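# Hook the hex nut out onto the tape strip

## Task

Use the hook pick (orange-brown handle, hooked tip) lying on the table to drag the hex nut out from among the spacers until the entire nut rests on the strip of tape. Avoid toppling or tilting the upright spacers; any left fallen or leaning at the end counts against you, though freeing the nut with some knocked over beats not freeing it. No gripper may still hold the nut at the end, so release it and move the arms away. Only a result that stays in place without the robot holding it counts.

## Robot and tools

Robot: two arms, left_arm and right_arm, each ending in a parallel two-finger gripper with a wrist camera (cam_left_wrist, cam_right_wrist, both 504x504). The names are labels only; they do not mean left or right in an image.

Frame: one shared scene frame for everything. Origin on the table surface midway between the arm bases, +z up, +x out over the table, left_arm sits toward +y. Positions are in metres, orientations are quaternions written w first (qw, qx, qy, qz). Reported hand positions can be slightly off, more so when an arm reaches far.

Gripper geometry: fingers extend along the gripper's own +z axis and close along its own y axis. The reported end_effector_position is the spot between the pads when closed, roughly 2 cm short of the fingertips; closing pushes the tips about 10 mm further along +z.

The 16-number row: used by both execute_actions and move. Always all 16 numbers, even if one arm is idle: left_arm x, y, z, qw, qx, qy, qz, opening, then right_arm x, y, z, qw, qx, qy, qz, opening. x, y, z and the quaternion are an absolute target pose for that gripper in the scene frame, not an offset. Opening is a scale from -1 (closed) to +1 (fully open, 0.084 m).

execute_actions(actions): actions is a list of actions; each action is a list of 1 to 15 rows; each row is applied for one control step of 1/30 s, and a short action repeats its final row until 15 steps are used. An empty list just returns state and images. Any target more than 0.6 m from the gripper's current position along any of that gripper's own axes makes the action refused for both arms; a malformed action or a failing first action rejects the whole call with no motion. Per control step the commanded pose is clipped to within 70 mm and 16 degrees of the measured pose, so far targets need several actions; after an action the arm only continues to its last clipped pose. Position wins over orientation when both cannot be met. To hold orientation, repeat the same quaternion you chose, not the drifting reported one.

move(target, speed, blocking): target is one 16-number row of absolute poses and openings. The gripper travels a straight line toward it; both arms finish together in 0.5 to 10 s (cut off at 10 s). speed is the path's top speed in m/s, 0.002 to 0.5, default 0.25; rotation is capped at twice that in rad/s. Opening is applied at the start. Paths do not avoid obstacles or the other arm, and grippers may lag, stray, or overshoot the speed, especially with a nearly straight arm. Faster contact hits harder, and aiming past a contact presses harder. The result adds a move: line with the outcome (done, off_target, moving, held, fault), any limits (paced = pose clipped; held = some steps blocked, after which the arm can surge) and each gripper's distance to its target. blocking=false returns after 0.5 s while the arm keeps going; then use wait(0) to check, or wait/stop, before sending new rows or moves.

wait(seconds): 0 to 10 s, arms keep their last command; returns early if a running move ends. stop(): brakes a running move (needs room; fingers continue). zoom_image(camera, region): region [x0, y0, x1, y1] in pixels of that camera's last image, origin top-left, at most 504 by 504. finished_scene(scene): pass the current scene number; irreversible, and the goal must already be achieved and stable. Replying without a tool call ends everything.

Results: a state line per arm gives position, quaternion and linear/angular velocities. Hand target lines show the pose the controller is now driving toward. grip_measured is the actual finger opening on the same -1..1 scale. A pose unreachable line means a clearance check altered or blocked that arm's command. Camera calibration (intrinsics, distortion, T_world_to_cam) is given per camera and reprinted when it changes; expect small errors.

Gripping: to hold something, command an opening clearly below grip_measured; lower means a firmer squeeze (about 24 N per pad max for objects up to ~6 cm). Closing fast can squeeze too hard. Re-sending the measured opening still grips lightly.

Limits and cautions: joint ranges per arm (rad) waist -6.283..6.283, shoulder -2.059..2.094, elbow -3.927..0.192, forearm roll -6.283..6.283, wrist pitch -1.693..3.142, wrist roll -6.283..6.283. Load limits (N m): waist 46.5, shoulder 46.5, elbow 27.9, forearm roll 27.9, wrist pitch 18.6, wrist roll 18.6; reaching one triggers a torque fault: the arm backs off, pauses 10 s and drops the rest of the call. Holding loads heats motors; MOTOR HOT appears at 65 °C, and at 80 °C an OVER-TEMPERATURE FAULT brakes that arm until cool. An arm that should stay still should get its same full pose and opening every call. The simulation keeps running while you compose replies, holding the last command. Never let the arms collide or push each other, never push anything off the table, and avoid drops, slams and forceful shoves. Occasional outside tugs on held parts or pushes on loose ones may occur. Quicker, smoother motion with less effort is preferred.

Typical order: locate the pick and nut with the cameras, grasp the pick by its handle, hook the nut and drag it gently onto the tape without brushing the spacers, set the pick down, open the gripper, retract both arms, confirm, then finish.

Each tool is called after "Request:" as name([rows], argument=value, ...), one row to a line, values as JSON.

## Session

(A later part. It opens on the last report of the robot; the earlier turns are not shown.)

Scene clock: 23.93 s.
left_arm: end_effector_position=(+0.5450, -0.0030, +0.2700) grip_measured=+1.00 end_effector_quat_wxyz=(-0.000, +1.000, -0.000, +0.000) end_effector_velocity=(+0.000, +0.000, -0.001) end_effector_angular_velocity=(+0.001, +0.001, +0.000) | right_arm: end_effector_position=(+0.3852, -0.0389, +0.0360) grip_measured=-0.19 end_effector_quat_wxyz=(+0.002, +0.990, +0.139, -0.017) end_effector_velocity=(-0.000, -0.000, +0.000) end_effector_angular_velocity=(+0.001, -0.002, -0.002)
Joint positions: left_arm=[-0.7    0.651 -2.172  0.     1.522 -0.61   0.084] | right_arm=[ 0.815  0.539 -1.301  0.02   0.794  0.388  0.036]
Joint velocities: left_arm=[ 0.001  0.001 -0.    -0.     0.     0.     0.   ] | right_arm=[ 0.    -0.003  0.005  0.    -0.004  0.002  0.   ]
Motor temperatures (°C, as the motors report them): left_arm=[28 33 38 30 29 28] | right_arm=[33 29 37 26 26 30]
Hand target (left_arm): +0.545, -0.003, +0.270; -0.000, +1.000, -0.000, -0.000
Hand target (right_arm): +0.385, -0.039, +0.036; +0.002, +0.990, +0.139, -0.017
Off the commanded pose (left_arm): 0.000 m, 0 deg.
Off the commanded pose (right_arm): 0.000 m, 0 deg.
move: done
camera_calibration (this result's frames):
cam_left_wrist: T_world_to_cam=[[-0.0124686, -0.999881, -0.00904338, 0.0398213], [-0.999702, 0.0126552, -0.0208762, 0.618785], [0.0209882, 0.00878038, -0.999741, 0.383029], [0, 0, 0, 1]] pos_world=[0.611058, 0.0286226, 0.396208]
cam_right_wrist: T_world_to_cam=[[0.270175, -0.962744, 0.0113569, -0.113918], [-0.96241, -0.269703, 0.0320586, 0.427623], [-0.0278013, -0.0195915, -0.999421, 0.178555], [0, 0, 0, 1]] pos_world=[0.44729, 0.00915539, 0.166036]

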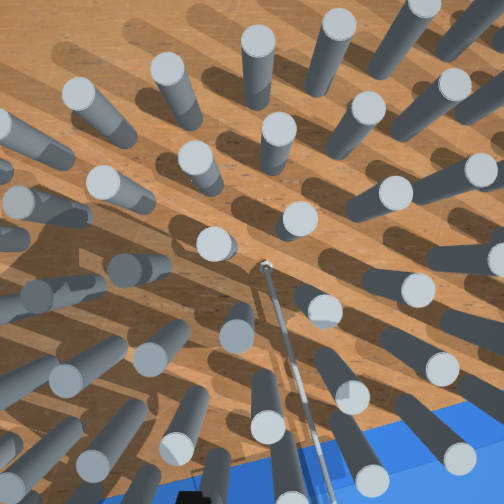

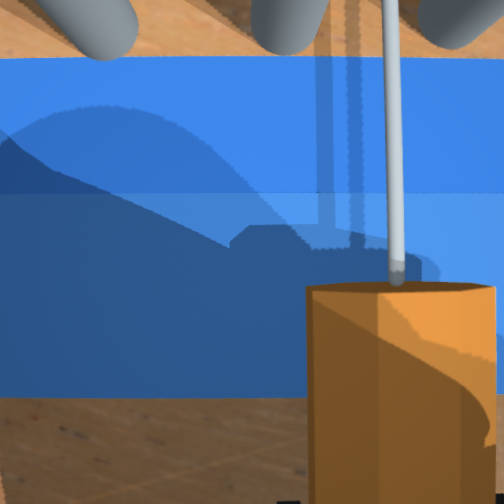

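Request:
move(target=[0.46,-0.003,0.27,0,1,0,0,1,0.24,-0.078,0.032,0.003,0.99,0.139,-0.022,-1], speed=0.04)

Request:
move(target=[0.46,-0.003,0.27,0,1,0,0,1,0.241,-0.078,0.06,0.003,0.99,0.139,-0.022,-1], speed=0.03)

Request:
move(target=[0.46,-0.003,0.27,0,1,0,0,1,0.14,-0.1,0.032,0,0.99,0.139,0,-1], speed=0.1)

Request:
move(target=[0.46,-0.003,0.27,0,1,0,0,1,0.14,-0.1,0.032,0,0.99,0.139,0,1])

Request:
move(target=[0.46,-0.003,0.27,0,1,0,0,1,0.14,-0.1,0.1,0,0.99,0.139,0,1])

Scene clock: 28.60 s.
left_arm: end_effector_position=(+0.4602, -0.0030, +0.2701) grip_measured=+1.00 end_effector_quat_wxyz=(+0.000, +1.000, -0.000, +0.000) end_effector_velocity=(-0.000, +0.001, -0.001) end_effector_angular_velocity=(+0.001, +0.001, +0.001) | right_arm: end_effector_position=(+0.2401, -0.0777, +0.0319) grip_measured=-0.19 end_effector_quat_wxyz=(+0.003, +0.990, +0.139, -0.022) end_effector_velocity=(-0.001, +0.000, +0.000) end_effector_angular_velocity=(+0.001, -0.001, -0.000)
Joint positions: left_arm=[-0.785  0.327 -1.682 -0.     1.355 -0.695  0.084] | right_arm=[ 0.959  0.193 -0.75   0.043  0.595  0.51   0.036]
Joint velocities: left_arm=[ 0.    -0.002  0.004  0.    -0.001 -0.001 -0.   ] | right_arm=[ 0.002 -0.003  0.004  0.    -0.002  0.002  0.   ]
Motor temperatures (°C, as the motors report them): left_arm=[28 33 38 30 29 28] | right_arm=[33 29 37 26 26 30]
Hand target (left_arm): +0.460, -0.003, +0.270; +0.000, +1.000, -0.000, +0.000
Hand target (right_arm): +0.240, -0.078, +0.032; +0.003, +0.990, +0.139, -0.022
Off the commanded pose (left_arm): 0.000 m, 0 deg.
Off the commanded pose (right_arm): 0.000 m, 0 deg.
move: done
camera_calibration (this result's frames):
cam_left_wrist: T_world_to_cam=[[-0.0129665, -0.999876, -0.00891268, 0.0389951], [-0.999693, 0.0131513, -0.0210057, 0.534016], [0.0211203, 0.00863757, -0.99974, 0.384845], [0, 0, 0, 1]] pos_world=[0.52623, 0.0286431, 0.39631]
cam_right_wrist: T_world_to_cam=[[0.270514, -0.962648, 0.0114415, -0.112049], [-0.961972, -0.269819, 0.0425093, 0.277227], [-0.0378343, -0.0225058, -0.999031, 0.171823], [0, 0, 0, 1]] pos_world=[0.303497, -0.0291957, 0.161153]

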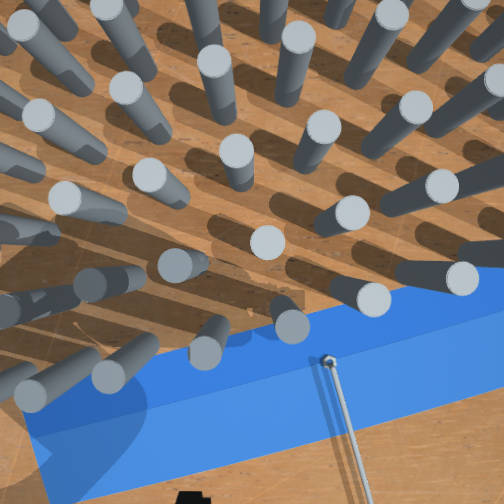

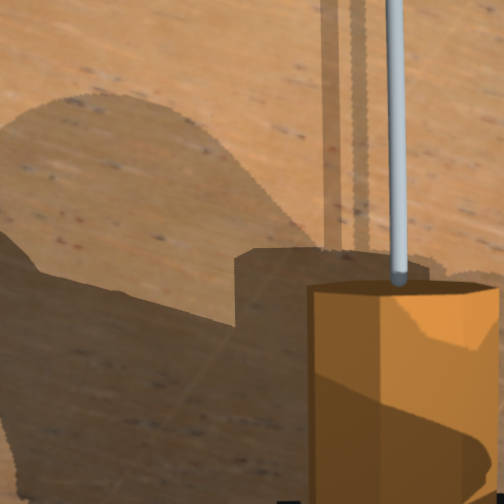

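Scene clock: 29.83 s.
left_arm: end_effector_position=(+0.4600, -0.0030, +0.2700) grip_measured=+1.00 end_effector_quat_wxyz=(+0.000, +1.000, -0.000, +0.000) end_effector_velocity=(-0.001, -0.001, +0.000) end_effector_angular_velocity=(-0.000, -0.001, -0.003) | right_arm: end_effector_position=(+0.2409, -0.0781, +0.0598) grip_measured=-0.19 end_effector_quat_wxyz=(+0.003, +0.990, +0.139, -0.022) end_effector_velocity=(-0.000, -0.001, +0.001) end_effector_angular_velocity=(-0.002, +0.002, -0.001)
Joint positions: left_arm=[-0.786  0.327 -1.682  0.     1.355 -0.695  0.084] | right_arm=[ 0.956  0.123 -0.761  0.037  0.677  0.515  0.036]
Joint velocities: left_arm=[-0.003 -0.001  0.     0.    -0.     0.     0.   ] | right_arm=[-0.001 -0.002 -0.001 -0.     0.006  0.     0.   ]
Motor temperatures (°C, as the motors report them): left_arm=[28 33 38 30 29 28] | right_arm=[33 29 37 26 26 30]
Hand target (left_arm): +0.460, -0.003, +0.270; +0.000, +1.000, -0.000, +0.000
Hand target (right_arm): +0.241, -0.078, +0.060; +0.003, +0.990, +0.139, -0.022
Off the commanded pose (left_arm): 0.000 m, 0 deg.
Off the commanded pose (right_arm): 0.000 m, 0 deg.
move: done
camera_calibration (this result's frames):
cam_left_wrist: T_world_to_cam=[[-0.0124718, -0.999881, -0.00904164, 0.0387629], [-0.999702, 0.0126584, -0.0208779, 0.533812], [0.0209899, 0.00877856, -0.999741, 0.384813], [0, 0, 0, 1]] pos_world=[0.526059, 0.028623, 0.396209]
cam_right_wrist: T_world_to_cam=[[0.270097, -0.962753, 0.0124198, -0.113029], [-0.962103, -0.269367, 0.0424075, 0.276804], [-0.0374824, -0.0234032, -0.999023, 0.199568], [0, 0, 0, 1]] pos_world=[0.304324, -0.0295868, 0.189038]

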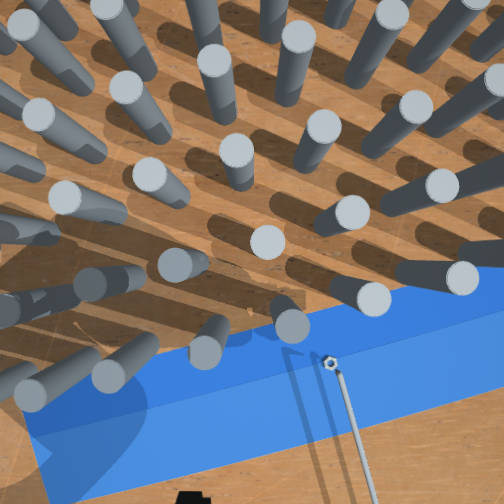

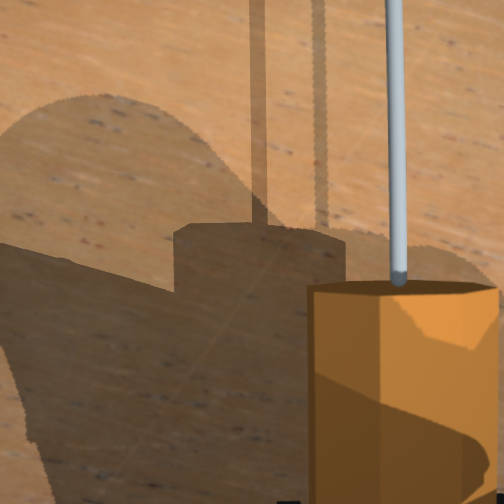

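Scene clock: 31.30 s.
left_arm: end_effector_position=(+0.4600, -0.0030, +0.2700) grip_measured=+1.00 end_effector_quat_wxyz=(+0.000, +1.000, -0.000, +0.000) end_effector_velocity=(-0.000, -0.000, +0.001) end_effector_angular_velocity=(-0.002, -0.001, +0.000) | right_arm: end_effector_position=(+0.1402, -0.0995, +0.0321) grip_measured=-0.19 end_effector_quat_wxyz=(-0.000, +0.990, +0.139, -0.000) end_effector_velocity=(-0.002, -0.001, -0.001) end_effector_angular_velocity=(-0.000, -0.002, -0.001)
Joint positions: left_arm=[-0.786  0.327 -1.682  0.     1.355 -0.695  0.084] | right_arm=[ 1.141 -0.042 -0.429  0.002  0.471  0.726  0.036]
Joint velocities: left_arm=[ 0.    -0.002  0.    -0.001  0.    -0.     0.   ] | right_arm=[ 0.006 -0.003  0.007 -0.005 -0.005  0.011  0.   ]
Motor temperatures (°C, as the motors report them): left_arm=[28 33 38 30 29 28] | right_arm=[33 29 37 26 26 30]
Hand target (left_arm): +0.460, -0.003, +0.270; +0.000, +1.000, -0.000, +0.000
Hand target (right_arm): +0.140, -0.100, +0.032; -0.000, +0.990, +0.139, -0.000
Off the commanded pose (left_arm): 0.000 m, 0 deg.
Off the commanded pose (right_arm): 0.001 m, 0 deg.
move: done
camera_calibration (this result's frames):
cam_left_wrist: T_world_to_cam=[[-0.0124688, -0.999881, -0.0090433, 0.0387615], [-0.999702, 0.0126553, -0.0208763, 0.53381], [0.0209883, 0.0087803, -0.999741, 0.384813], [0, 0, 0, 1]] pos_world=[0.526058, 0.0286226, 0.396208]
cam_right_wrist: T_world_to_cam=[[0.269799, -0.962853, 0.0110554, -0.105935], [-0.962904, -0.269836, -0.00203563, 0.176818], [0.00494317, -0.0100961, -0.999937, 0.163048], [0, 0, 0, 1]] pos_world=[0.198034, -0.0526412, 0.164568]

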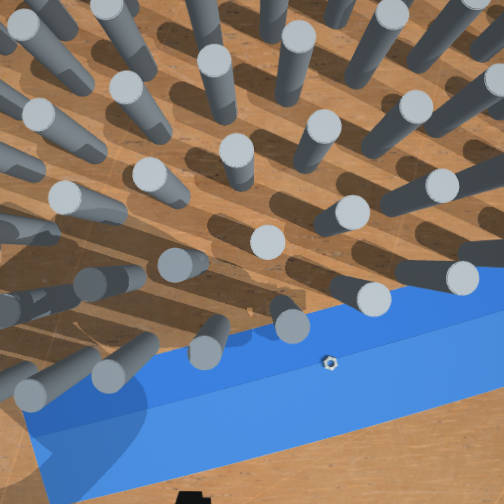

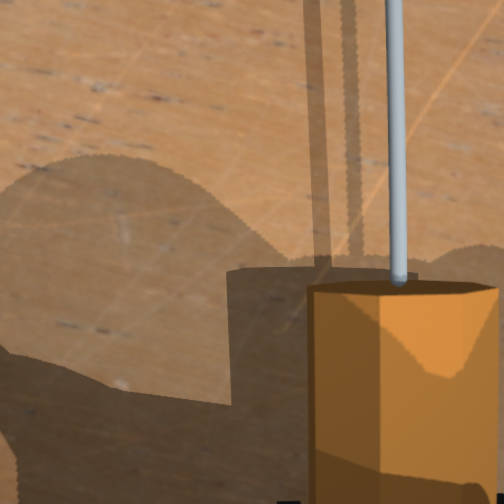

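Scene clock: 32.00 s.
left_arm: end_effector_position=(+0.4600, -0.0030, +0.2700) grip_measured=+1.00 end_effector_quat_wxyz=(+0.000, +1.000, +0.000, -0.000) end_effector_velocity=(+0.000, -0.000, -0.001) end_effector_angular_velocity=(+0.001, +0.001, +0.000) | right_arm: end_effector_position=(+0.1400, -0.1000, +0.0320) grip_measured=+1.00 end_effector_quat_wxyz=(-0.000, +0.990, +0.139, +0.000) end_effector_velocity=(-0.000, +0.000, +0.000) end_effector_angular_velocity=(-0.000, -0.000, +0.001)
Joint positions: left_arm=[-0.786  0.327 -1.682  0.     1.355 -0.695  0.084] | right_arm=[ 1.141 -0.043 -0.428  0.     0.471  0.728  0.084]
Joint velocities: left_arm=[ 0.     0.002  0.    -0.    -0.    -0.     0.   ] | right_arm=[ 0.001 -0.    -0.    -0.     0.     0.     0.   ]
Motor temperatures (°C, as the motors report them): left_arm=[28 33 38 30 29 28] | right_arm=[33 29 37 26 26 30]
Hand target (left_arm): +0.460, -0.003, +0.270; +0.000, +1.000, -0.000, +0.000
Hand target (right_arm): +0.140, -0.100, +0.032; +0.000, +0.990, +0.139, -0.000
Off the commanded pose (left_arm): 0.000 m, 0 deg.
Off the commanded pose (right_arm): 0.000 m, 0 deg.
move: done
camera_calibration (this result's frames):
cam_left_wrist: T_world_to_cam=[[-0.0124685, -0.999881, -0.00904327, 0.0387615], [-0.999702, 0.0126551, -0.0208762, 0.53381], [0.0209881, 0.00878028, -0.999741, 0.384813], [0, 0, 0, 1]] pos_world=[0.526058, 0.0286227, 0.396208]
cam_right_wrist: T_world_to_cam=[[0.26969, -0.962872, 0.0120382, -0.106402], [-0.962933, -0.269733, -0.00212119, 0.176492], [0.00528955, -0.0110199, -0.999925, 0.162767], [0, 0, 0, 1]] pos_world=[0.197785, -0.0530519, 0.16441]

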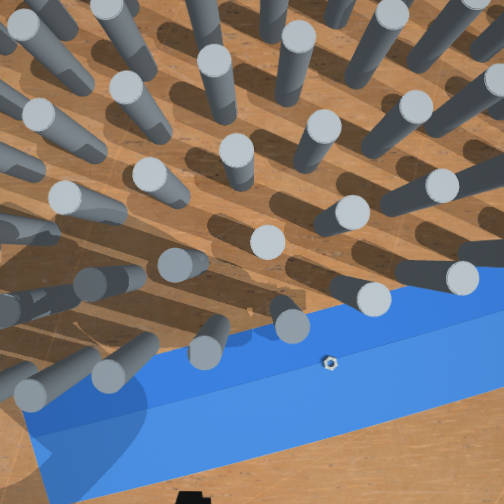

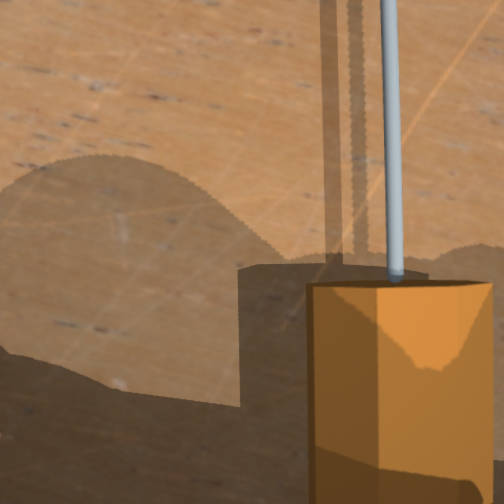

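Scene clock: 32.90 s.
left_arm: end_effector_position=(+0.4600, -0.0030, +0.2700) grip_measured=+1.00 end_effector_quat_wxyz=(-0.000, +1.000, -0.000, -0.000) end_effector_velocity=(-0.000, -0.001, +0.001) end_effector_angular_velocity=(-0.001, -0.001, -0.001) | right_arm: end_effector_position=(+0.1399, -0.1004, +0.0996) grip_measured=+1.00 end_effector_quat_wxyz=(+0.001, +0.990, +0.139, -0.000) end_effector_velocity=(+0.000, +0.001, +0.004) end_effector_angular_velocity=(+0.003, -0.002, +0.001)
Joint positions: left_arm=[-0.786  0.327 -1.682  0.     1.355 -0.695  0.084] | right_arm=[ 1.141 -0.255 -0.472 -0.001  0.727  0.729  0.084]
Joint velocities: left_arm=[-0.001 -0.001  0.    -0.    -0.    -0.    -0.   ] | right_arm=[ 0.001 -0.008 -0.004  0.     0.008 -0.    -0.   ]
Motor temperatures (°C, as the motors report them): left_arm=[28 33 39 30 29 28] | right_arm=[33 29 37 26 26 30]
Hand target (left_arm): +0.460, -0.003, +0.270; +0.000, +1.000, -0.000, +0.000
Hand target (right_arm): +0.140, -0.100, +0.100; +0.000, +0.990, +0.139, +0.000
Off the commanded pose (left_arm): 0.000 m, 0 deg.
Off the commanded pose (right_arm): 0.001 m, 0 deg.
move: done
camera_calibration (this result's frames):
cam_left_wrist: T_world_to_cam=[[-0.0124687, -0.999881, -0.00904339, 0.0387615], [-0.999702, 0.0126552, -0.0208761, 0.53381], [0.0209881, 0.0087804, -0.999741, 0.384813], [0, 0, 0, 1]] pos_world=[0.526058, 0.0286226, 0.396207]
cam_right_wrist: T_world_to_cam=[[0.269327, -0.96296, 0.0131184, -0.107697], [-0.963035, -0.269371, -0.00175206, 0.176438], [0.0052209, -0.0121616, -0.999912, 0.230279], [0, 0, 0, 1]] pos_world=[0.197719, -0.0533796, 0.23198]

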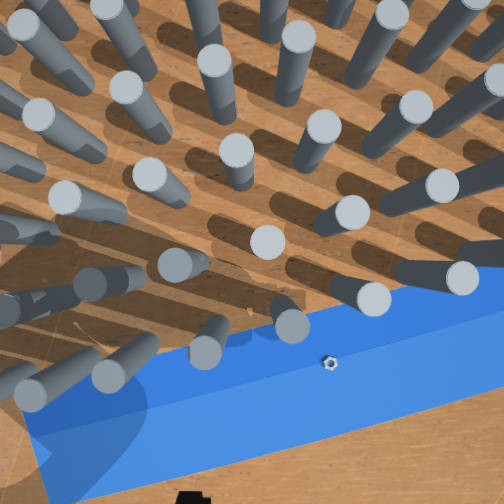

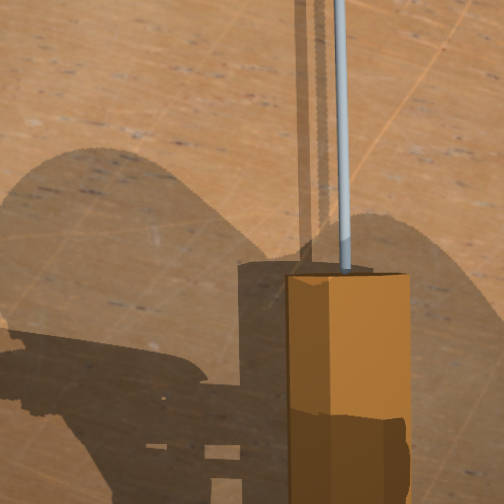

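Request:
finished_scene(scene=2)

The scene is finished: the task was done.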